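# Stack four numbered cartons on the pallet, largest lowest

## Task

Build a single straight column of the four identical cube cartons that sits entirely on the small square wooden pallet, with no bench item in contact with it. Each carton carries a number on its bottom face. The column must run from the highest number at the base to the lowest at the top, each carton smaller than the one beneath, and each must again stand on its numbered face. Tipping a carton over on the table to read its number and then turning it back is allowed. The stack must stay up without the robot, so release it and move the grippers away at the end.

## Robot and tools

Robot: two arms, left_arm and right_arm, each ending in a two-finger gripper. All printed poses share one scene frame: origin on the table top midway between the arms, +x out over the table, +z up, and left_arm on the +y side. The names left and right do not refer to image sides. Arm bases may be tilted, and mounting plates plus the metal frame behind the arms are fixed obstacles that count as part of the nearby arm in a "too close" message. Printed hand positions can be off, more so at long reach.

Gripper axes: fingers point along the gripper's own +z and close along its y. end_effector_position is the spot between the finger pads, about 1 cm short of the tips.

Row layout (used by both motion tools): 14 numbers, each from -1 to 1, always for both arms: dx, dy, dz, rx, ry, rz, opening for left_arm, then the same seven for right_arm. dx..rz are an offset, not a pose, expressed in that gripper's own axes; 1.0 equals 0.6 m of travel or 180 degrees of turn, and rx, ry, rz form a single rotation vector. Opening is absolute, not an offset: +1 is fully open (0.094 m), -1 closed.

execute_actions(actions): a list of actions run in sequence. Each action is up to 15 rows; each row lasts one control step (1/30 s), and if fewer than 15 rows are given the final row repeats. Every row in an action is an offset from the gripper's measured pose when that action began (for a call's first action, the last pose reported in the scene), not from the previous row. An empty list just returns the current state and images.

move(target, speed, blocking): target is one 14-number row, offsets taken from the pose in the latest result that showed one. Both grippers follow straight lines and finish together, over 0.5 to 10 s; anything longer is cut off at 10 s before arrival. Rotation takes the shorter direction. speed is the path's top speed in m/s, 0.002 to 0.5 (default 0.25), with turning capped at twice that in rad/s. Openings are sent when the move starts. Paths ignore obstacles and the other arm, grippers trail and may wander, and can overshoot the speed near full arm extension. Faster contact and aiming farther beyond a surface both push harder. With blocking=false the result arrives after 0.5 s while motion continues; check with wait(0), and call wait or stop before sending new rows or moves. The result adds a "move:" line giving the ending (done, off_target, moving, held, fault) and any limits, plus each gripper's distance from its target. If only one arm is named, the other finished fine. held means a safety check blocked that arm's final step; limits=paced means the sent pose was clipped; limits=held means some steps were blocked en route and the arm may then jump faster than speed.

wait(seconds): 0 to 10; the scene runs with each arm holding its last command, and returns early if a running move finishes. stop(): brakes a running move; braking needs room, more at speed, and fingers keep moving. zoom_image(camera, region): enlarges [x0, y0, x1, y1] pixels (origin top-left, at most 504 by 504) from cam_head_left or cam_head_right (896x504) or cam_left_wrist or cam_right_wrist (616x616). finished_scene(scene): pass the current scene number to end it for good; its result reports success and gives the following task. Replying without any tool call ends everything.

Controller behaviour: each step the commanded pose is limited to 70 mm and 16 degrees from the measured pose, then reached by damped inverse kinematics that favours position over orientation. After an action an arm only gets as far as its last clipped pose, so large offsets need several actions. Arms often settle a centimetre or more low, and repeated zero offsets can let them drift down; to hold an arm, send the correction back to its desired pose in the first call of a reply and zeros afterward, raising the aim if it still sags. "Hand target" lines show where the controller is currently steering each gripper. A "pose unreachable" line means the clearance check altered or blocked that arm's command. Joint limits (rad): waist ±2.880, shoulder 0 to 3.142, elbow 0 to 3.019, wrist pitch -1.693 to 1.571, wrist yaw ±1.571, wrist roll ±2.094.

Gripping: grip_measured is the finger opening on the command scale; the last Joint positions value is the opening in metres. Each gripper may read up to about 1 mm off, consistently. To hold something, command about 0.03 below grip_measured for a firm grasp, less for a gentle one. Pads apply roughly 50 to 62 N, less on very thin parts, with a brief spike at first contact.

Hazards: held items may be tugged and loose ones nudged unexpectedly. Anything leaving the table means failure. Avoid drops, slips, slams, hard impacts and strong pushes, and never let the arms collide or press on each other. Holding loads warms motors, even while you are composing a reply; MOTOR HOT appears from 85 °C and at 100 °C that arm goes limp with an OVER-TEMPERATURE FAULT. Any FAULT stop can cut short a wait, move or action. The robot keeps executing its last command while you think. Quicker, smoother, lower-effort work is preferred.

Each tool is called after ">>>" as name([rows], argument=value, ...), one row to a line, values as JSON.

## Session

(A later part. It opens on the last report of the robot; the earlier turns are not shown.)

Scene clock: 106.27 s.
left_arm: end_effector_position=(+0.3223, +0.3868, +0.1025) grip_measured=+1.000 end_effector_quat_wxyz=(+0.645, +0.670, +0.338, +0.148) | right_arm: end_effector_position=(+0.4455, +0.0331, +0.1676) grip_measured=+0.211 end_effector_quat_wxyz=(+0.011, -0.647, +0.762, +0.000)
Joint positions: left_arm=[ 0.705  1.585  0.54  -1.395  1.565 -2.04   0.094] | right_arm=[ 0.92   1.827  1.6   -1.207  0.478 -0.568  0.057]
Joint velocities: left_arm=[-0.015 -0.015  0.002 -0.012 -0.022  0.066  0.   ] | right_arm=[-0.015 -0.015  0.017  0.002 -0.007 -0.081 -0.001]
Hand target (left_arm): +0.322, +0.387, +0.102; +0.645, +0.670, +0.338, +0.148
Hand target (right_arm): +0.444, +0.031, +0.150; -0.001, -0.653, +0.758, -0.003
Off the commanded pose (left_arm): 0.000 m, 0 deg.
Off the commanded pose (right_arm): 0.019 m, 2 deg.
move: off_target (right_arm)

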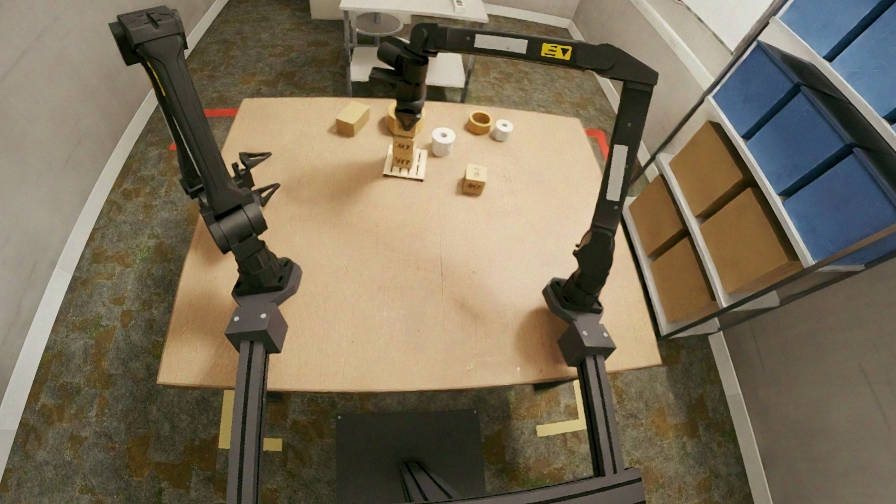

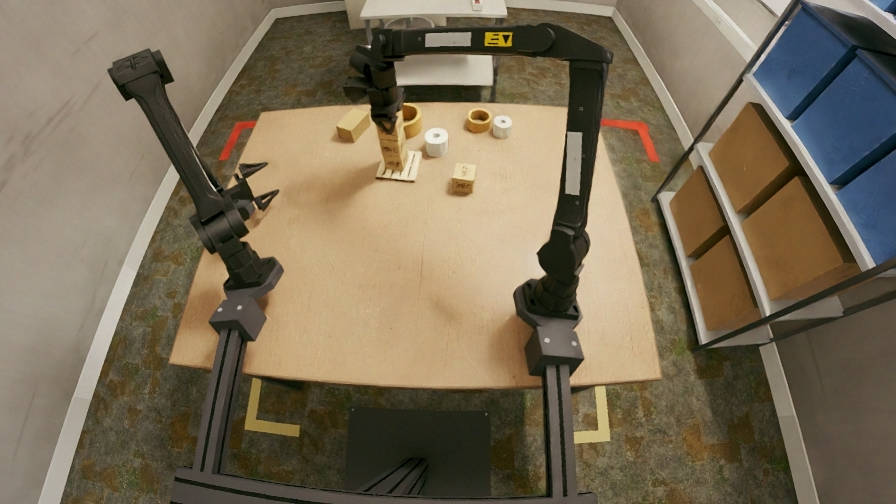

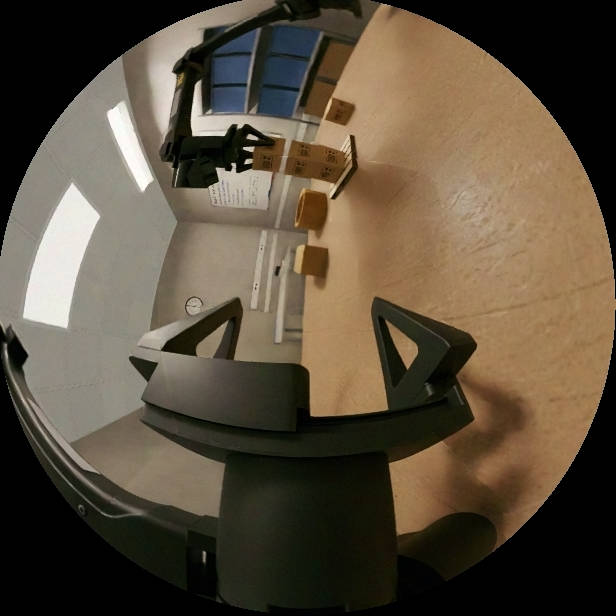

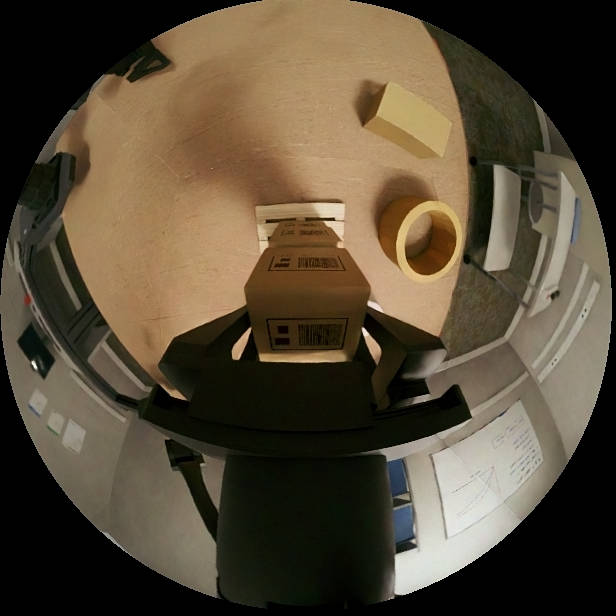

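>>> move(target=[0,0,0,0,0,0,1,0,0.003,0.05,-0.005,0.005,-0.008,0.175], speed=0.04)

>>> zoom_image(camera="cam_head_left", region=[350,70,470,190])

>>> zoom_image(camera="cam_left_wrist", region=[220,100,360,240])

Scene clock: 107.73 s.
left_arm: end_effector_position=(+0.3223, +0.3868, +0.1025) grip_measured=+1.000 end_effector_quat_wxyz=(+0.645, +0.670, +0.338, +0.148) | right_arm: end_effector_position=(+0.4471, +0.0347, +0.1573) grip_measured=+0.211 end_effector_quat_wxyz=(+0.014, -0.651, +0.759, +0.003)
Joint positions: left_arm=[ 0.705  1.585  0.54  -1.395  1.565 -2.04   0.094] | right_arm=[ 0.91   1.837  1.59  -1.176  0.472 -0.591  0.057]
Joint velocities: left_arm=[-0.015 -0.005  0.002 -0.012  0.081  0.095  0.   ] | right_arm=[ 0.005 -0.005  0.012  0.002  0.007 -0.022  0.   ]
Hand target (left_arm): +0.322, +0.387, +0.102; +0.645, +0.670, +0.338, +0.148
Hand target (right_arm): +0.444, +0.033, +0.138; -0.000, -0.657, +0.754, +0.002
Off the commanded pose (left_arm): 0.000 m, 0 deg.
Off the commanded pose (right_arm): 0.020 m, 2 deg.
move: off_target (right_arm)

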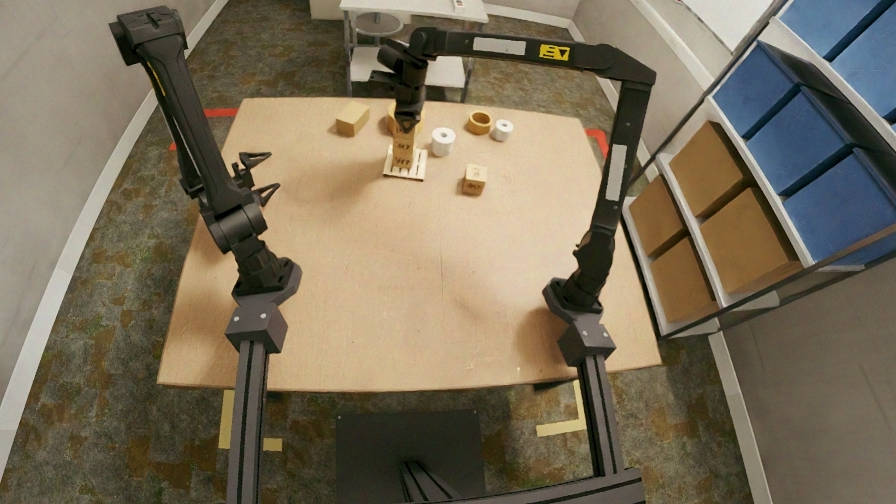

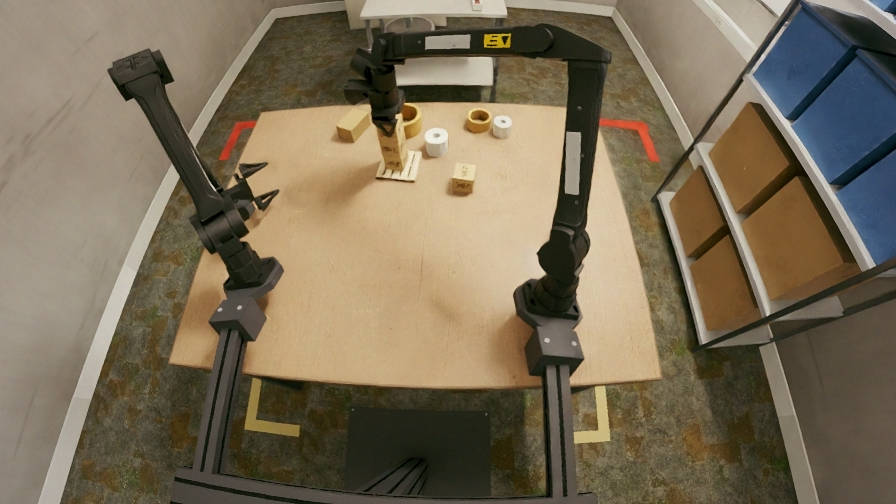

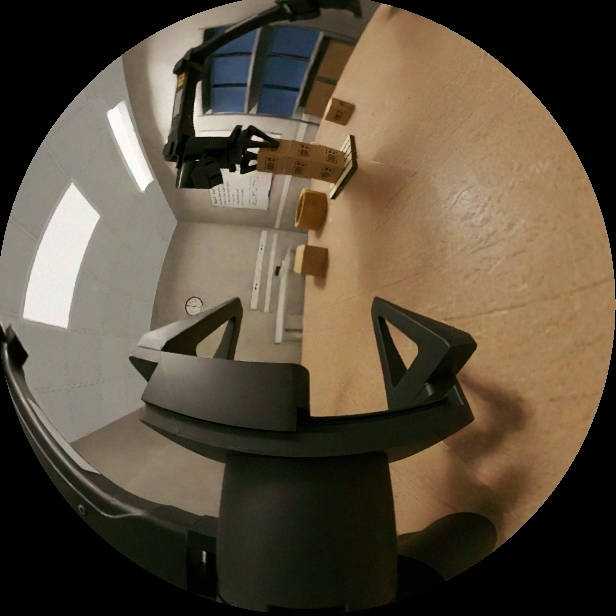

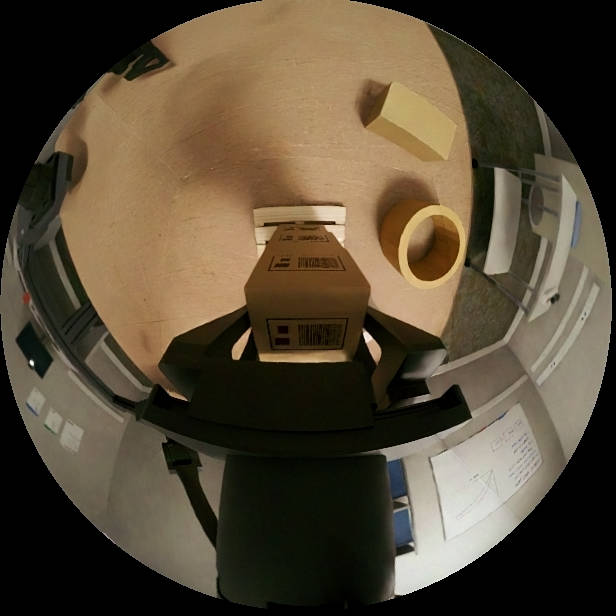

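Region (350, 70, 470, 190) of cam_head_left's 896x504 image, scaled by 4.200, with more detail than that image has.

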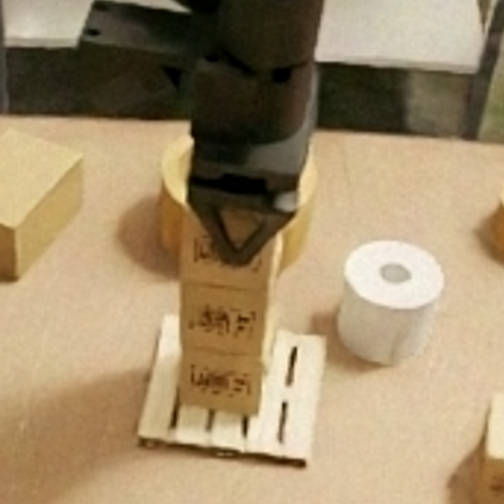

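Region (220, 100, 360, 240) of cam_left_wrist's 616x616 image, scaled by 3.600, with more detail than that image has.

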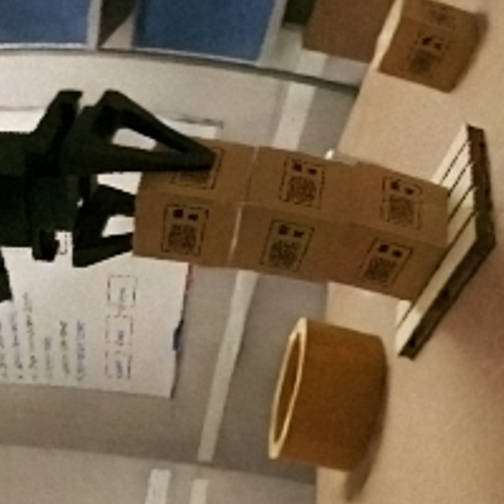

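>>> execute_actions([
  [[0,0,0,0,0,0,1,0,0,0.02,0,0,0,0.175]],
  [[0,0,0,0,0,0,1,0,0,0,0,0,0,1]],
  [[0,0,0,0,0,0,1,0,0,0,0,0,0,1]],
])

>>> move(target=[0,0,0,0,0,0,1,-0.01,-0.02,-0.13,0,0,0,1])

>>> move(target=[0,0,0,0,0,0,1,0.345,0.09,-0.01,0,0,0.005,1])

>>> move(target=[0,0,0,0,0,0,1,-0.005,-0.01,0.18,0.008,-0.008,0,1])

Scene clock: 109.70 s.
left_arm: end_effector_position=(+0.3223, +0.3868, +0.1025) grip_measured=+1.000 end_effector_quat_wxyz=(+0.645, +0.670, +0.338, +0.148) | right_arm: end_effector_position=(+0.4483, +0.0369, +0.1561) grip_measured=+1.000 end_effector_quat_wxyz=(+0.019, -0.649, +0.760, +0.004)
Joint positions: left_arm=[ 0.705  1.585  0.54  -1.395  1.565 -2.04   0.094] | right_arm=[ 0.91   1.837  1.586 -1.159  0.472 -0.592  0.094]
Joint velocities: left_arm=[-0.005 -0.005  0.007 -0.002  0.007 -0.095  0.   ] | right_arm=[-0.005 -0.005 -0.002  0.002 -0.037 -0.022  0.   ]
Hand target (left_arm): +0.322, +0.387, +0.102; +0.645, +0.670, +0.338, +0.148
Hand target (right_arm): +0.448, +0.037, +0.156; +0.019, -0.649, +0.760, +0.004
Off the commanded pose (left_arm): 0.000 m, 0 deg.
Off the commanded pose (right_arm): 0.000 m, 0 deg.

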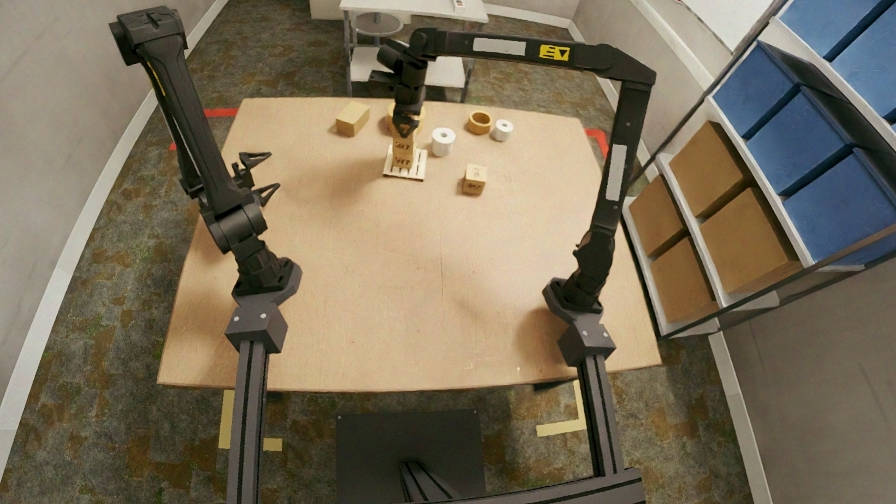

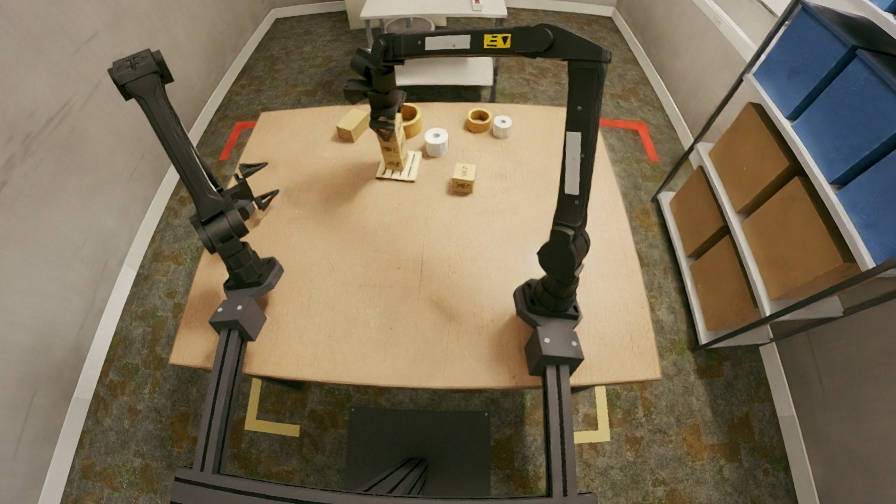

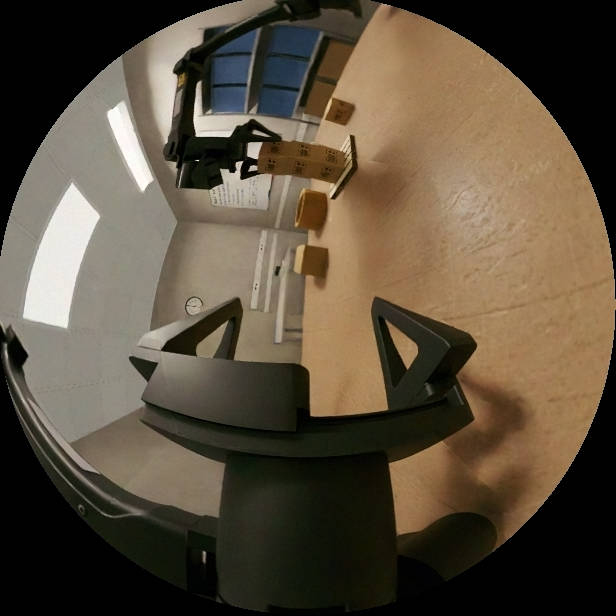

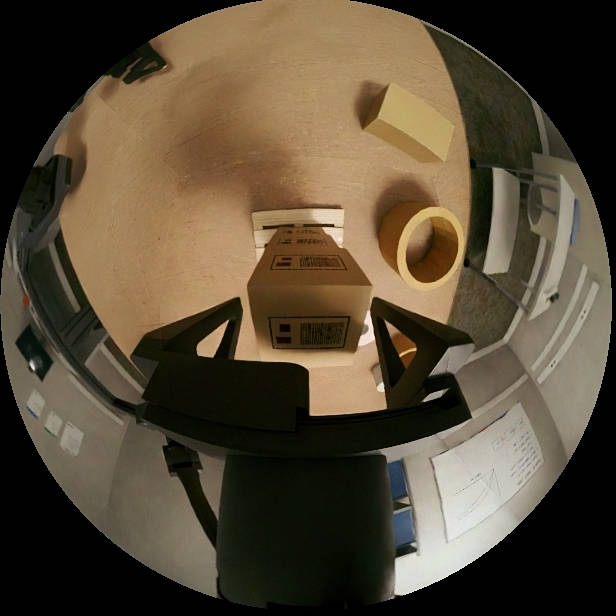

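Scene clock: 110.60 s.
left_arm: end_effector_position=(+0.3223, +0.3868, +0.1025) grip_measured=+1.000 end_effector_quat_wxyz=(+0.645, +0.670, +0.338, +0.148) | right_arm: end_effector_position=(+0.4444, +0.0344, +0.2128) grip_measured=+1.000 end_effector_quat_wxyz=(+0.003, +0.662, -0.750, -0.000)
Joint positions: left_arm=[ 0.705  1.585  0.54  -1.395  1.565 -2.04   0.094] | right_arm=[ 0.959  1.821  1.697 -1.361  0.478 -0.549  0.094]
Joint velocities: left_arm=[ 0.005  0.005 -0.007 -0.007 -0.081  0.022  0.   ] | right_arm=[-0.005 -0.005 -0.017 -0.002 -0.095  0.037  0.   ]
Hand target (left_arm): +0.322, +0.387, +0.102; +0.645, +0.670, +0.338, +0.148
Hand target (right_arm): +0.457, +0.038, +0.235; +0.019, -0.649, +0.760, +0.004
Off the commanded pose (left_arm): 0.000 m, 0 deg.
Off the commanded pose (right_arm): 0.027 m, 3 deg.
move: off_target (right_arm)

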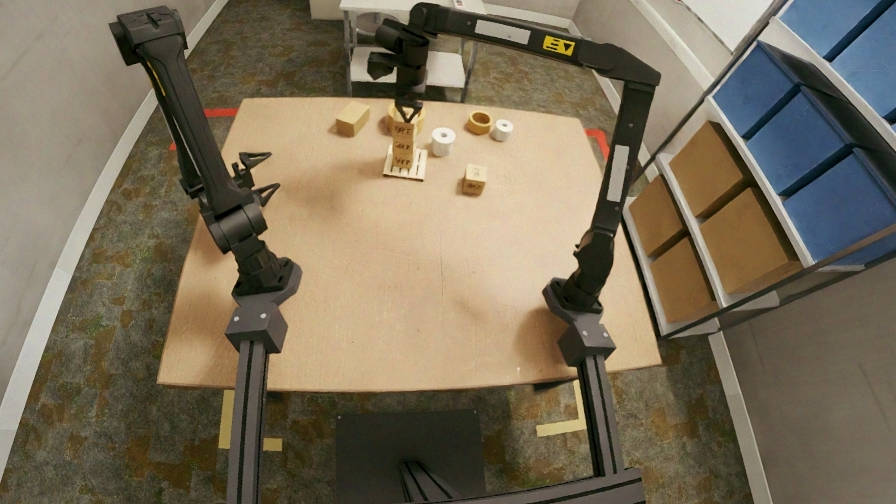

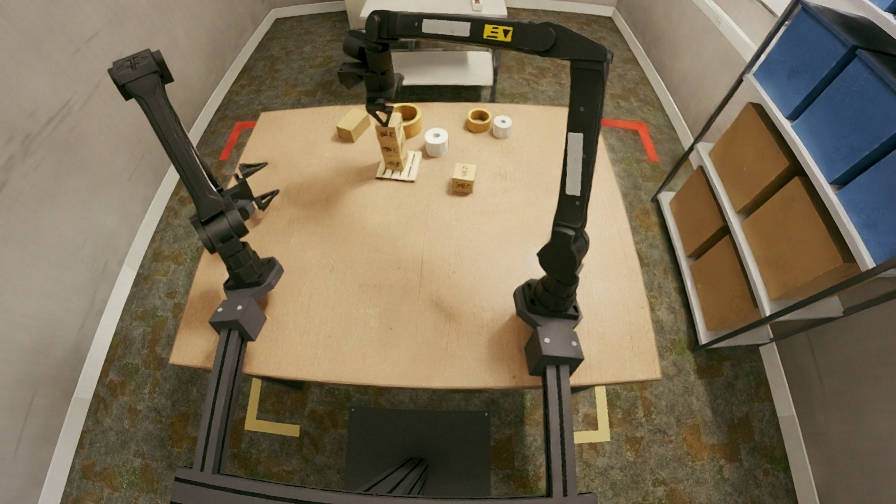

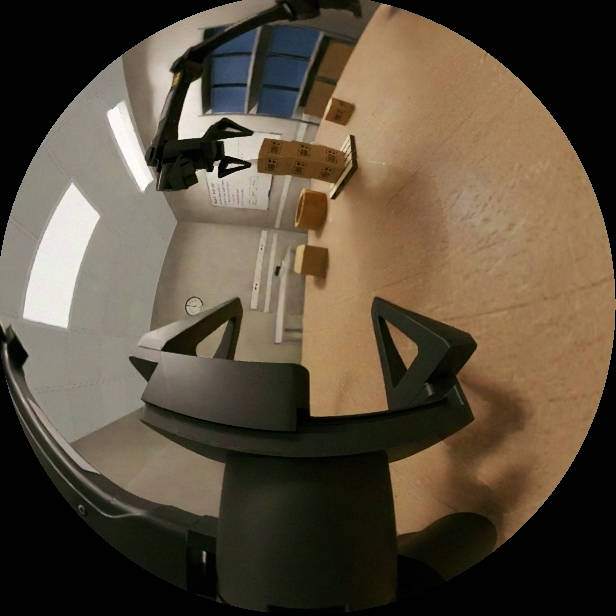

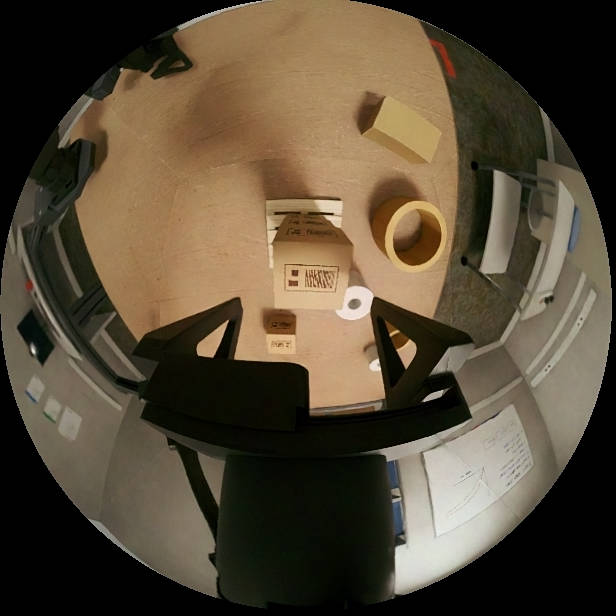

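Scene clock: 111.90 s.
left_arm: end_effector_position=(+0.3223, +0.3868, +0.1025) grip_measured=+1.000 end_effector_quat_wxyz=(+0.645, +0.670, +0.338, +0.148) | right_arm: end_effector_position=(+0.3620, -0.1596, +0.2202) grip_measured=+1.000 end_effector_quat_wxyz=(-0.002, -0.653, +0.757, +0.001)
Joint positions: left_arm=[ 0.705  1.585  0.54  -1.395  1.565 -2.04   0.094] | right_arm=[ 0.828  1.277  1.105 -1.246  0.461 -0.671  0.094]
Joint velocities: left_arm=[-0.015  0.015 -0.002 -0.007  0.066  0.007  0.   ] | right_arm=[ 0.034 -0.015 -0.027  0.002  0.037 -0.095  0.   ]
Hand target (left_arm): +0.322, +0.387, +0.102; +0.645, +0.670, +0.338, +0.148
Hand target (right_arm): +0.362, -0.163, +0.218; -0.002, -0.656, +0.755, +0.001
Off the commanded pose (left_arm): 0.000 m, 0 deg.
Off the commanded pose (right_arm): 0.006 m, 0 deg.
move: done

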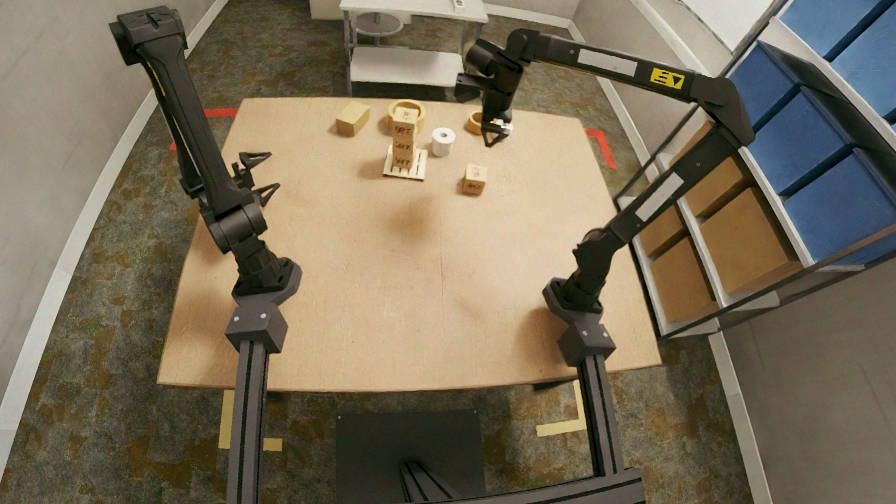

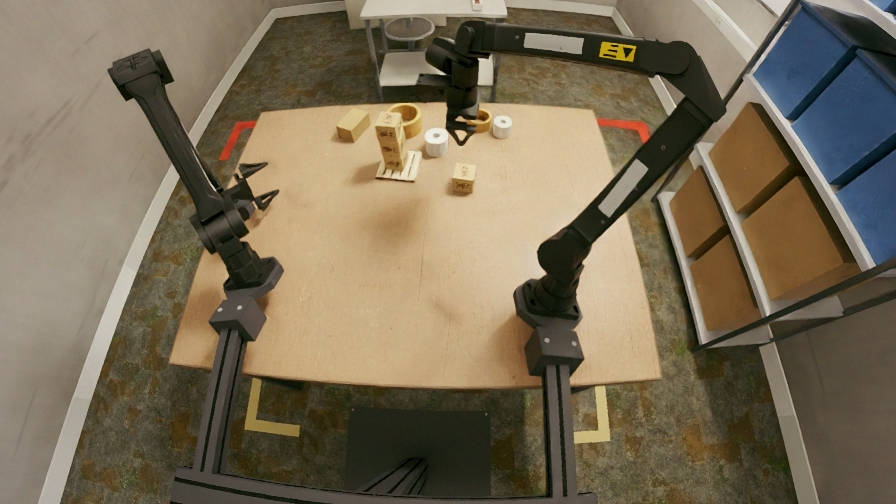

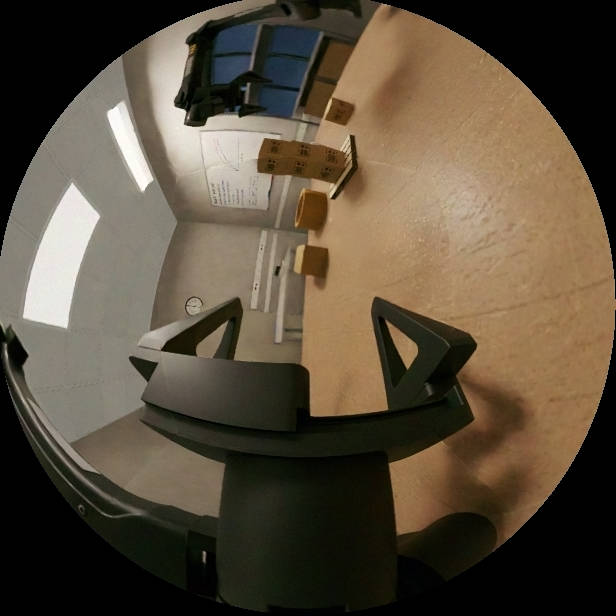

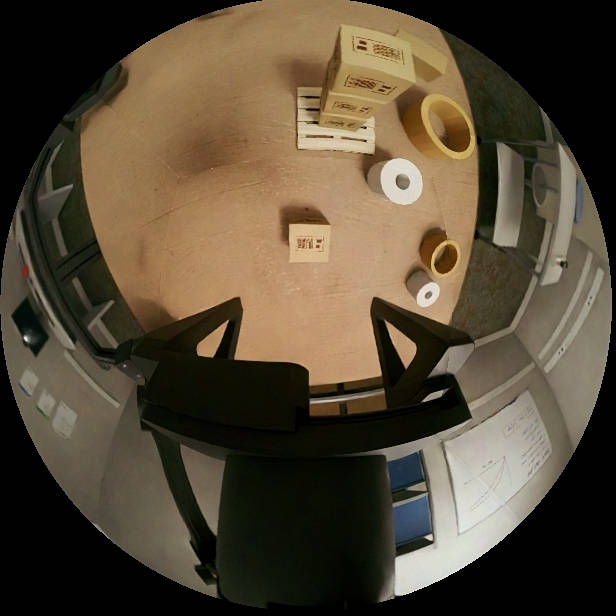

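Scene clock: 112.83 s.
left_arm: end_effector_position=(+0.3223, +0.3868, +0.1025) grip_measured=+1.000 end_effector_quat_wxyz=(+0.645, +0.670, +0.338, +0.148) | right_arm: end_effector_position=(+0.3696, -0.1569, +0.1183) grip_measured=+1.000 end_effector_quat_wxyz=(+0.020, -0.648, +0.761, +0.001)
Joint positions: left_arm=[ 0.705  1.585  0.54  -1.395  1.565 -2.04   0.094] | right_arm=[ 0.702  1.375  0.948 -0.882  0.435 -0.816  0.094]
Joint velocities: left_arm=[-0.005 -0.005 -0.007  0.012 -0.051  0.007  0.   ] | right_arm=[-0.005 -0.005  0.017 -0.002 -0.037 -0.051  0.   ]
Hand target (left_arm): +0.322, +0.387, +0.102; +0.645, +0.670, +0.338, +0.148
Hand target (right_arm): +0.369, -0.158, +0.113; +0.017, -0.653, +0.757, +0.001
Off the commanded pose (left_arm): 0.000 m, 0 deg.
Off the commanded pose (right_arm): 0.006 m, 1 deg.
move: done

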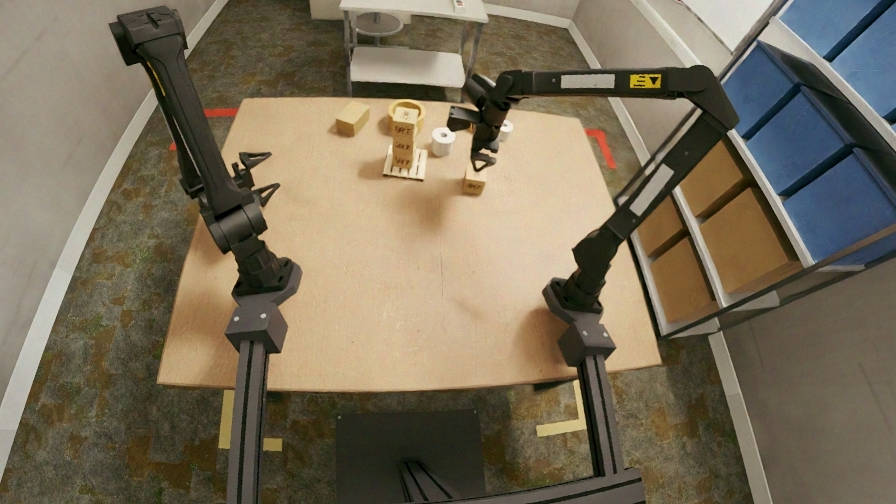

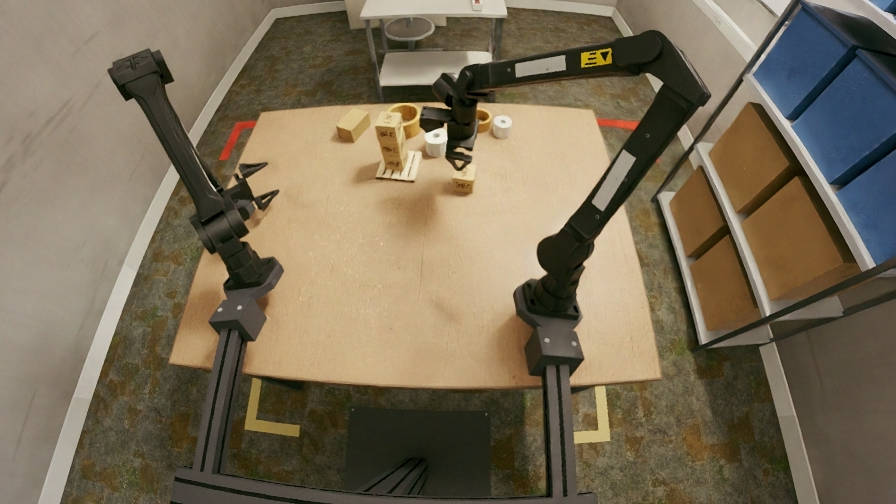

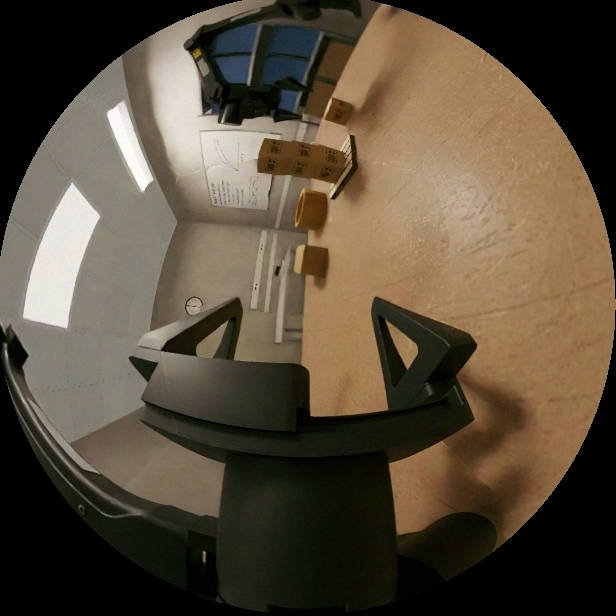

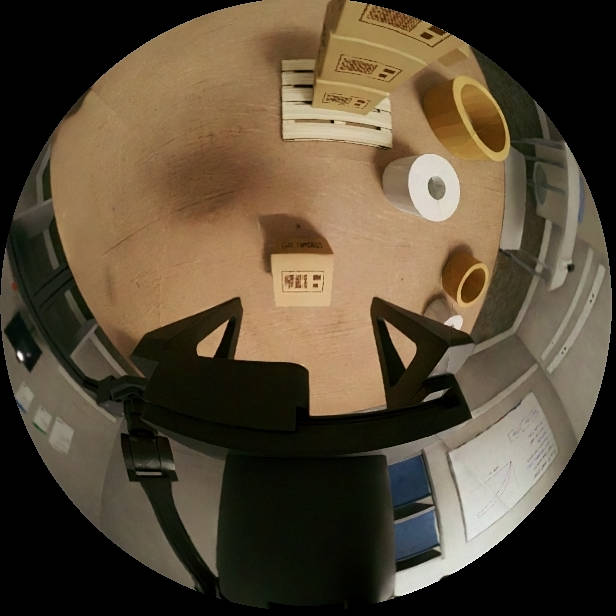

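>>> move(target=[0,0,0,0,0,0,1,0.03,0.01,0.165,-0.009,0.009,-0.008,1], speed=0.12)

>>> execute_actions([
  [[0,0,0,0,0,0,1,0,0,0,0,0,0,0.175]],
  [[0,0,0,0,0,0,1,0,0,0,0,0,0,0.175]],
])

>>> move(target=[0,0,0,0,0,0,1,-0.01,-0.02,-0.38,0,0,0,0.175])

Scene clock: 114.30 s.
left_arm: end_effector_position=(+0.3223, +0.3868, +0.1025) grip_measured=+1.000 end_effector_quat_wxyz=(+0.645, +0.670, +0.338, +0.148) | right_arm: end_effector_position=(+0.3701, -0.1682, +0.0304) grip_measured=+1.000 end_effector_quat_wxyz=(+0.011, -0.651, +0.759, +0.001)
Joint positions: left_arm=[ 0.705  1.585  0.54  -1.395  1.565 -2.04   0.094] | right_arm=[ 0.586  1.523  0.876 -0.632  0.404 -0.938  0.094]
Joint velocities: left_arm=[ 0.015  0.015 -0.007 -0.002 -0.007 -0.007  0.   ] | right_arm=[ 0.024  0.005 -0.007 -0.002 -0.007 -0.022  0.   ]
Hand target (left_arm): +0.322, +0.387, +0.102; +0.645, +0.670, +0.338, +0.148
Hand target (right_arm): +0.365, -0.172, +0.020; +0.001, -0.657, +0.754, +0.003
Off the commanded pose (left_arm): 0.000 m, 0 deg.
Off the commanded pose (right_arm): 0.014 m, 2 deg.
move: off_target (right_arm)

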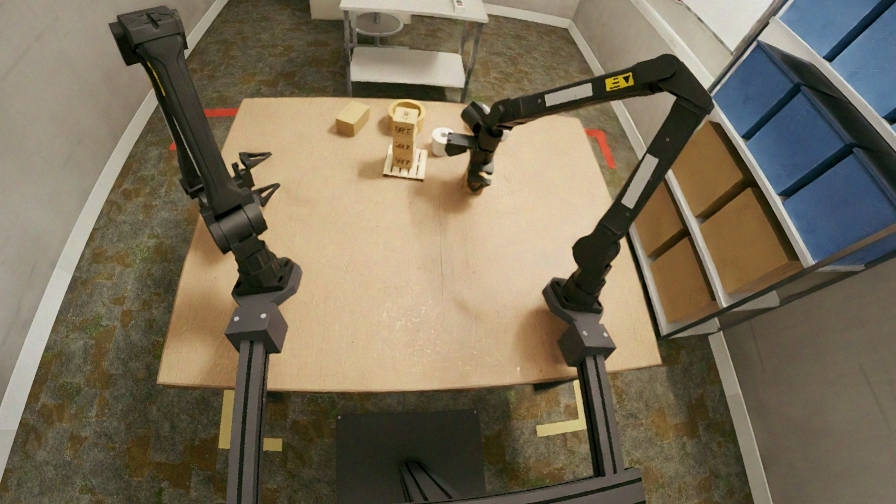

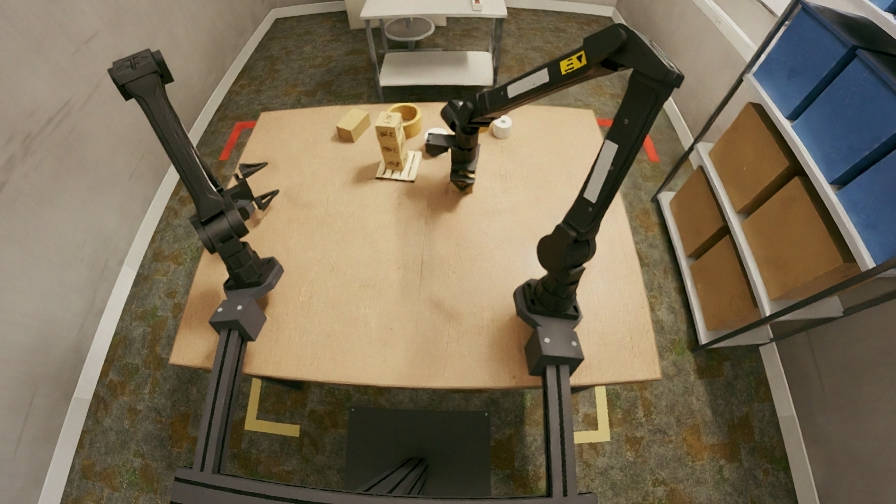

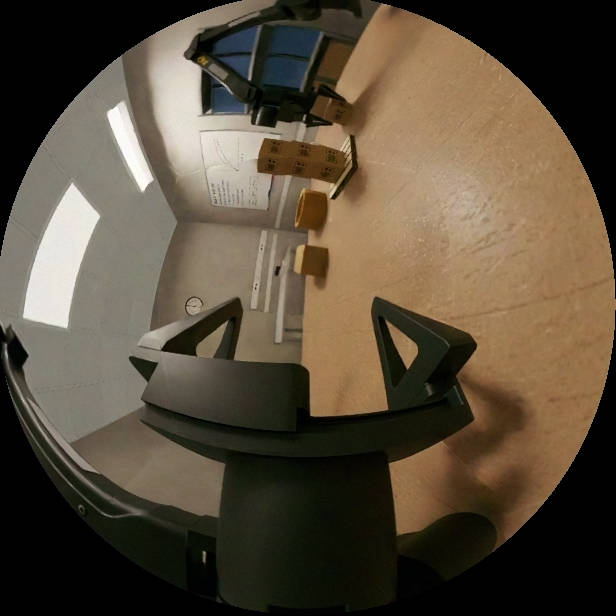

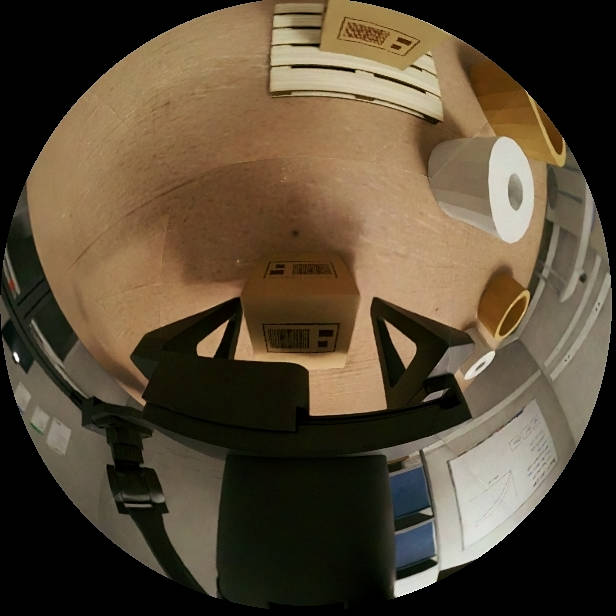

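Scene clock: 115.30 s.
left_arm: end_effector_position=(+0.3223, +0.3868, +0.1025) grip_measured=+1.000 end_effector_quat_wxyz=(+0.645, +0.670, +0.338, +0.148) | right_arm: end_effector_position=(+0.3701, -0.1682, +0.0304) grip_measured=+0.214 end_effector_quat_wxyz=(+0.011, -0.651, +0.759, +0.001)
Joint positions: left_arm=[ 0.705  1.585  0.54  -1.395  1.565 -2.04   0.094] | right_arm=[ 0.586  1.523  0.876 -0.632  0.404 -0.939  0.057]
Joint velocities: left_arm=[-0.005 -0.005 -0.002 -0.037  0.051 -0.022  0.   ] | right_arm=[ 0.015 -0.005 -0.012  0.002  0.051 -0.022  0.   ]
Hand target (left_arm): +0.322, +0.387, +0.102; +0.645, +0.670, +0.338, +0.148
Hand target (right_arm): +0.370, -0.168, +0.030; +0.011, -0.651, +0.759, +0.001
Off the commanded pose (left_arm): 0.000 m, 0 deg.
Off the commanded pose (right_arm): 0.000 m, 0 deg.

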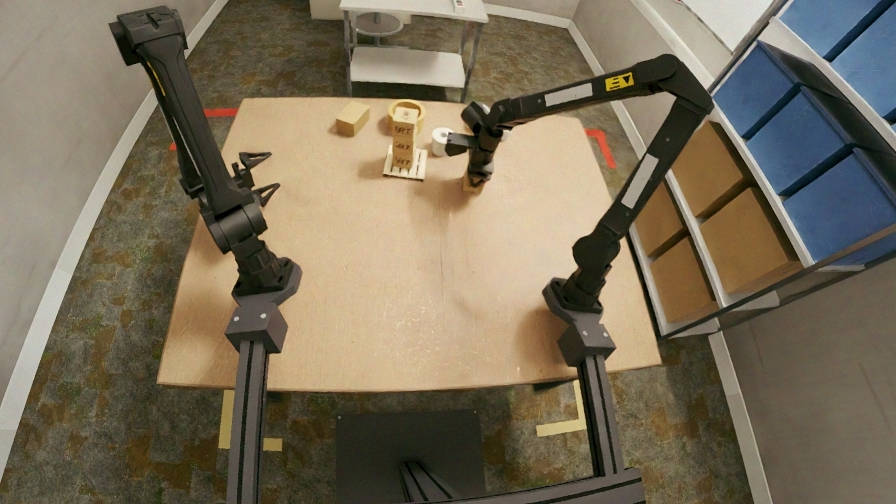

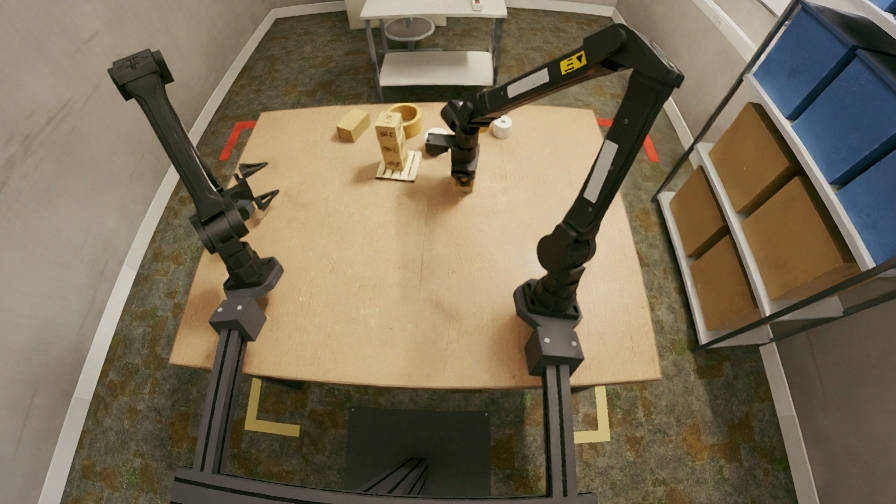

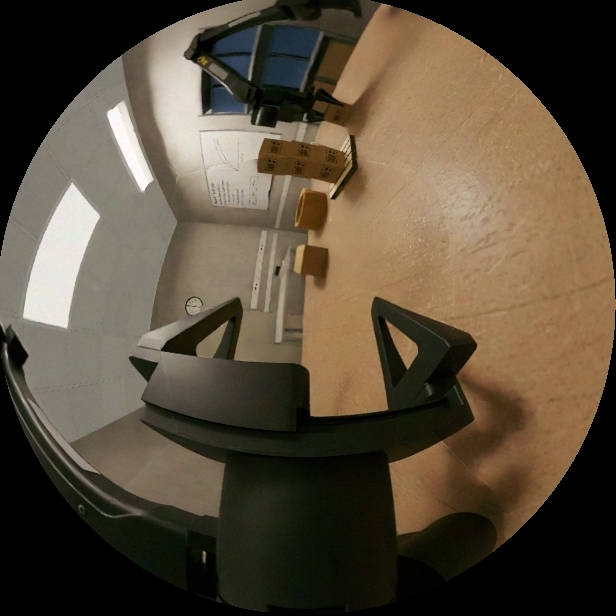

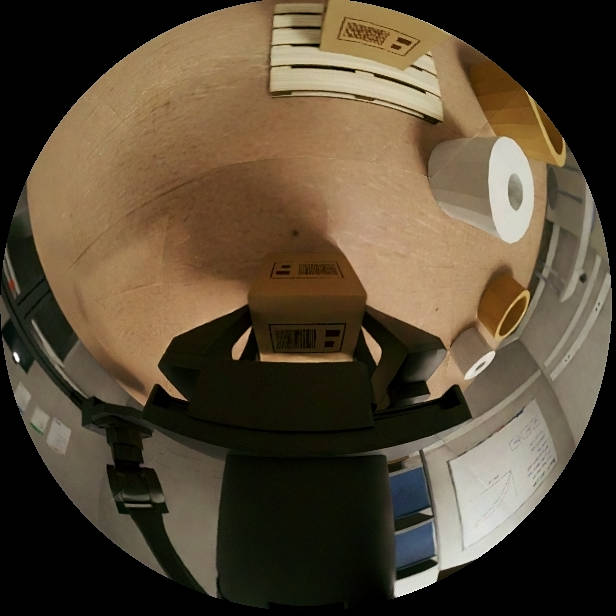

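Scene clock: 116.73 s.
left_arm: end_effector_position=(+0.3223, +0.3868, +0.1025) grip_measured=+1.000 end_effector_quat_wxyz=(+0.645, +0.670, +0.338, +0.148) | right_arm: end_effector_position=(+0.3627, -0.1701, +0.2382) grip_measured=+0.214 end_effector_quat_wxyz=(+0.013, +0.663, -0.748, +0.001)
Joint positions: left_arm=[ 0.705  1.585  0.54  -1.395  1.565 -2.04   0.094] | right_arm=[ 0.832  1.258  1.139 -1.325  0.464 -0.684  0.057]
Joint velocities: left_arm=[ 0.015 -0.005 -0.007  0.007  0.022 -0.037  0.   ] | right_arm=[-0.015 -0.005 -0.002  0.017 -0.007 -0.037 -0.   ]
Hand target (left_arm): +0.322, +0.387, +0.102; +0.645, +0.670, +0.338, +0.148
Hand target (right_arm): +0.376, -0.166, +0.257; +0.009, -0.651, +0.759, +0.000
Off the commanded pose (left_arm): 0.000 m, 0 deg.
Off the commanded pose (right_arm): 0.026 m, 3 deg.
move: off_target (right_arm)

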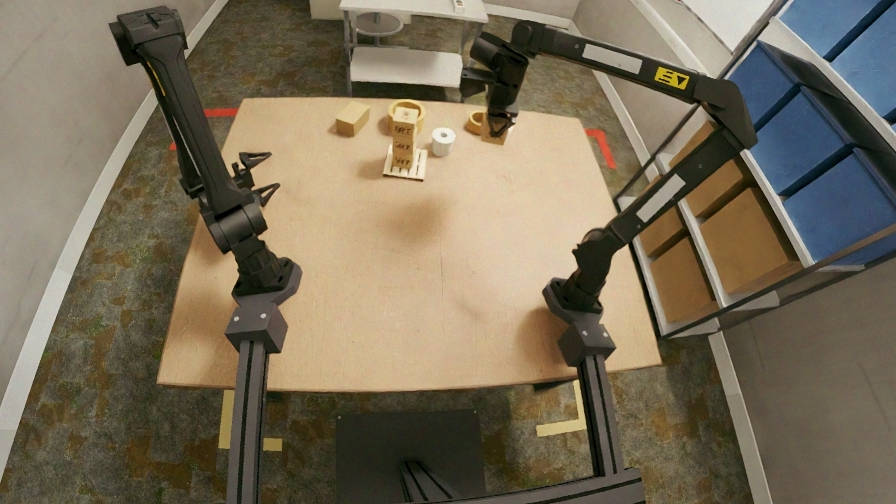

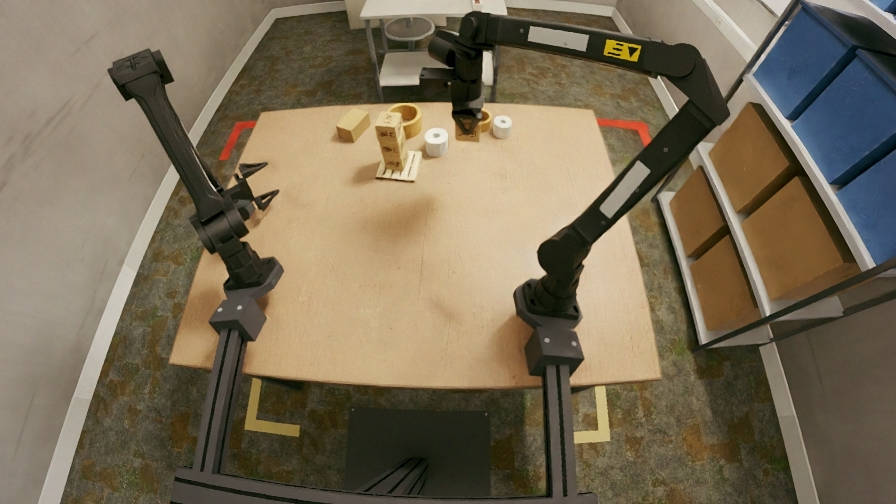

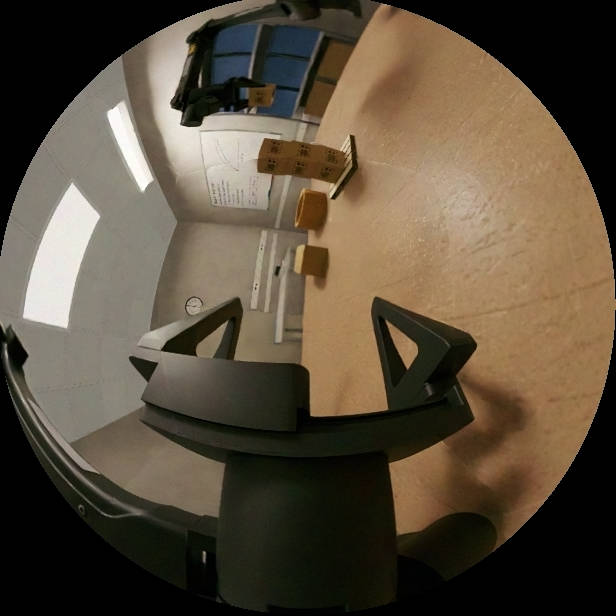

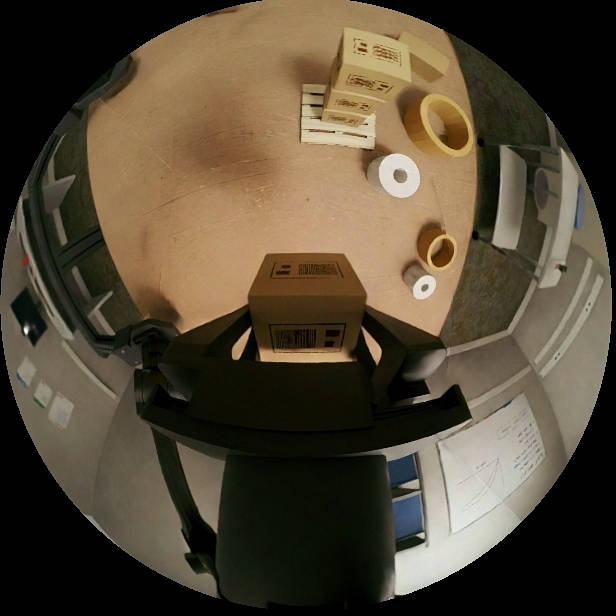

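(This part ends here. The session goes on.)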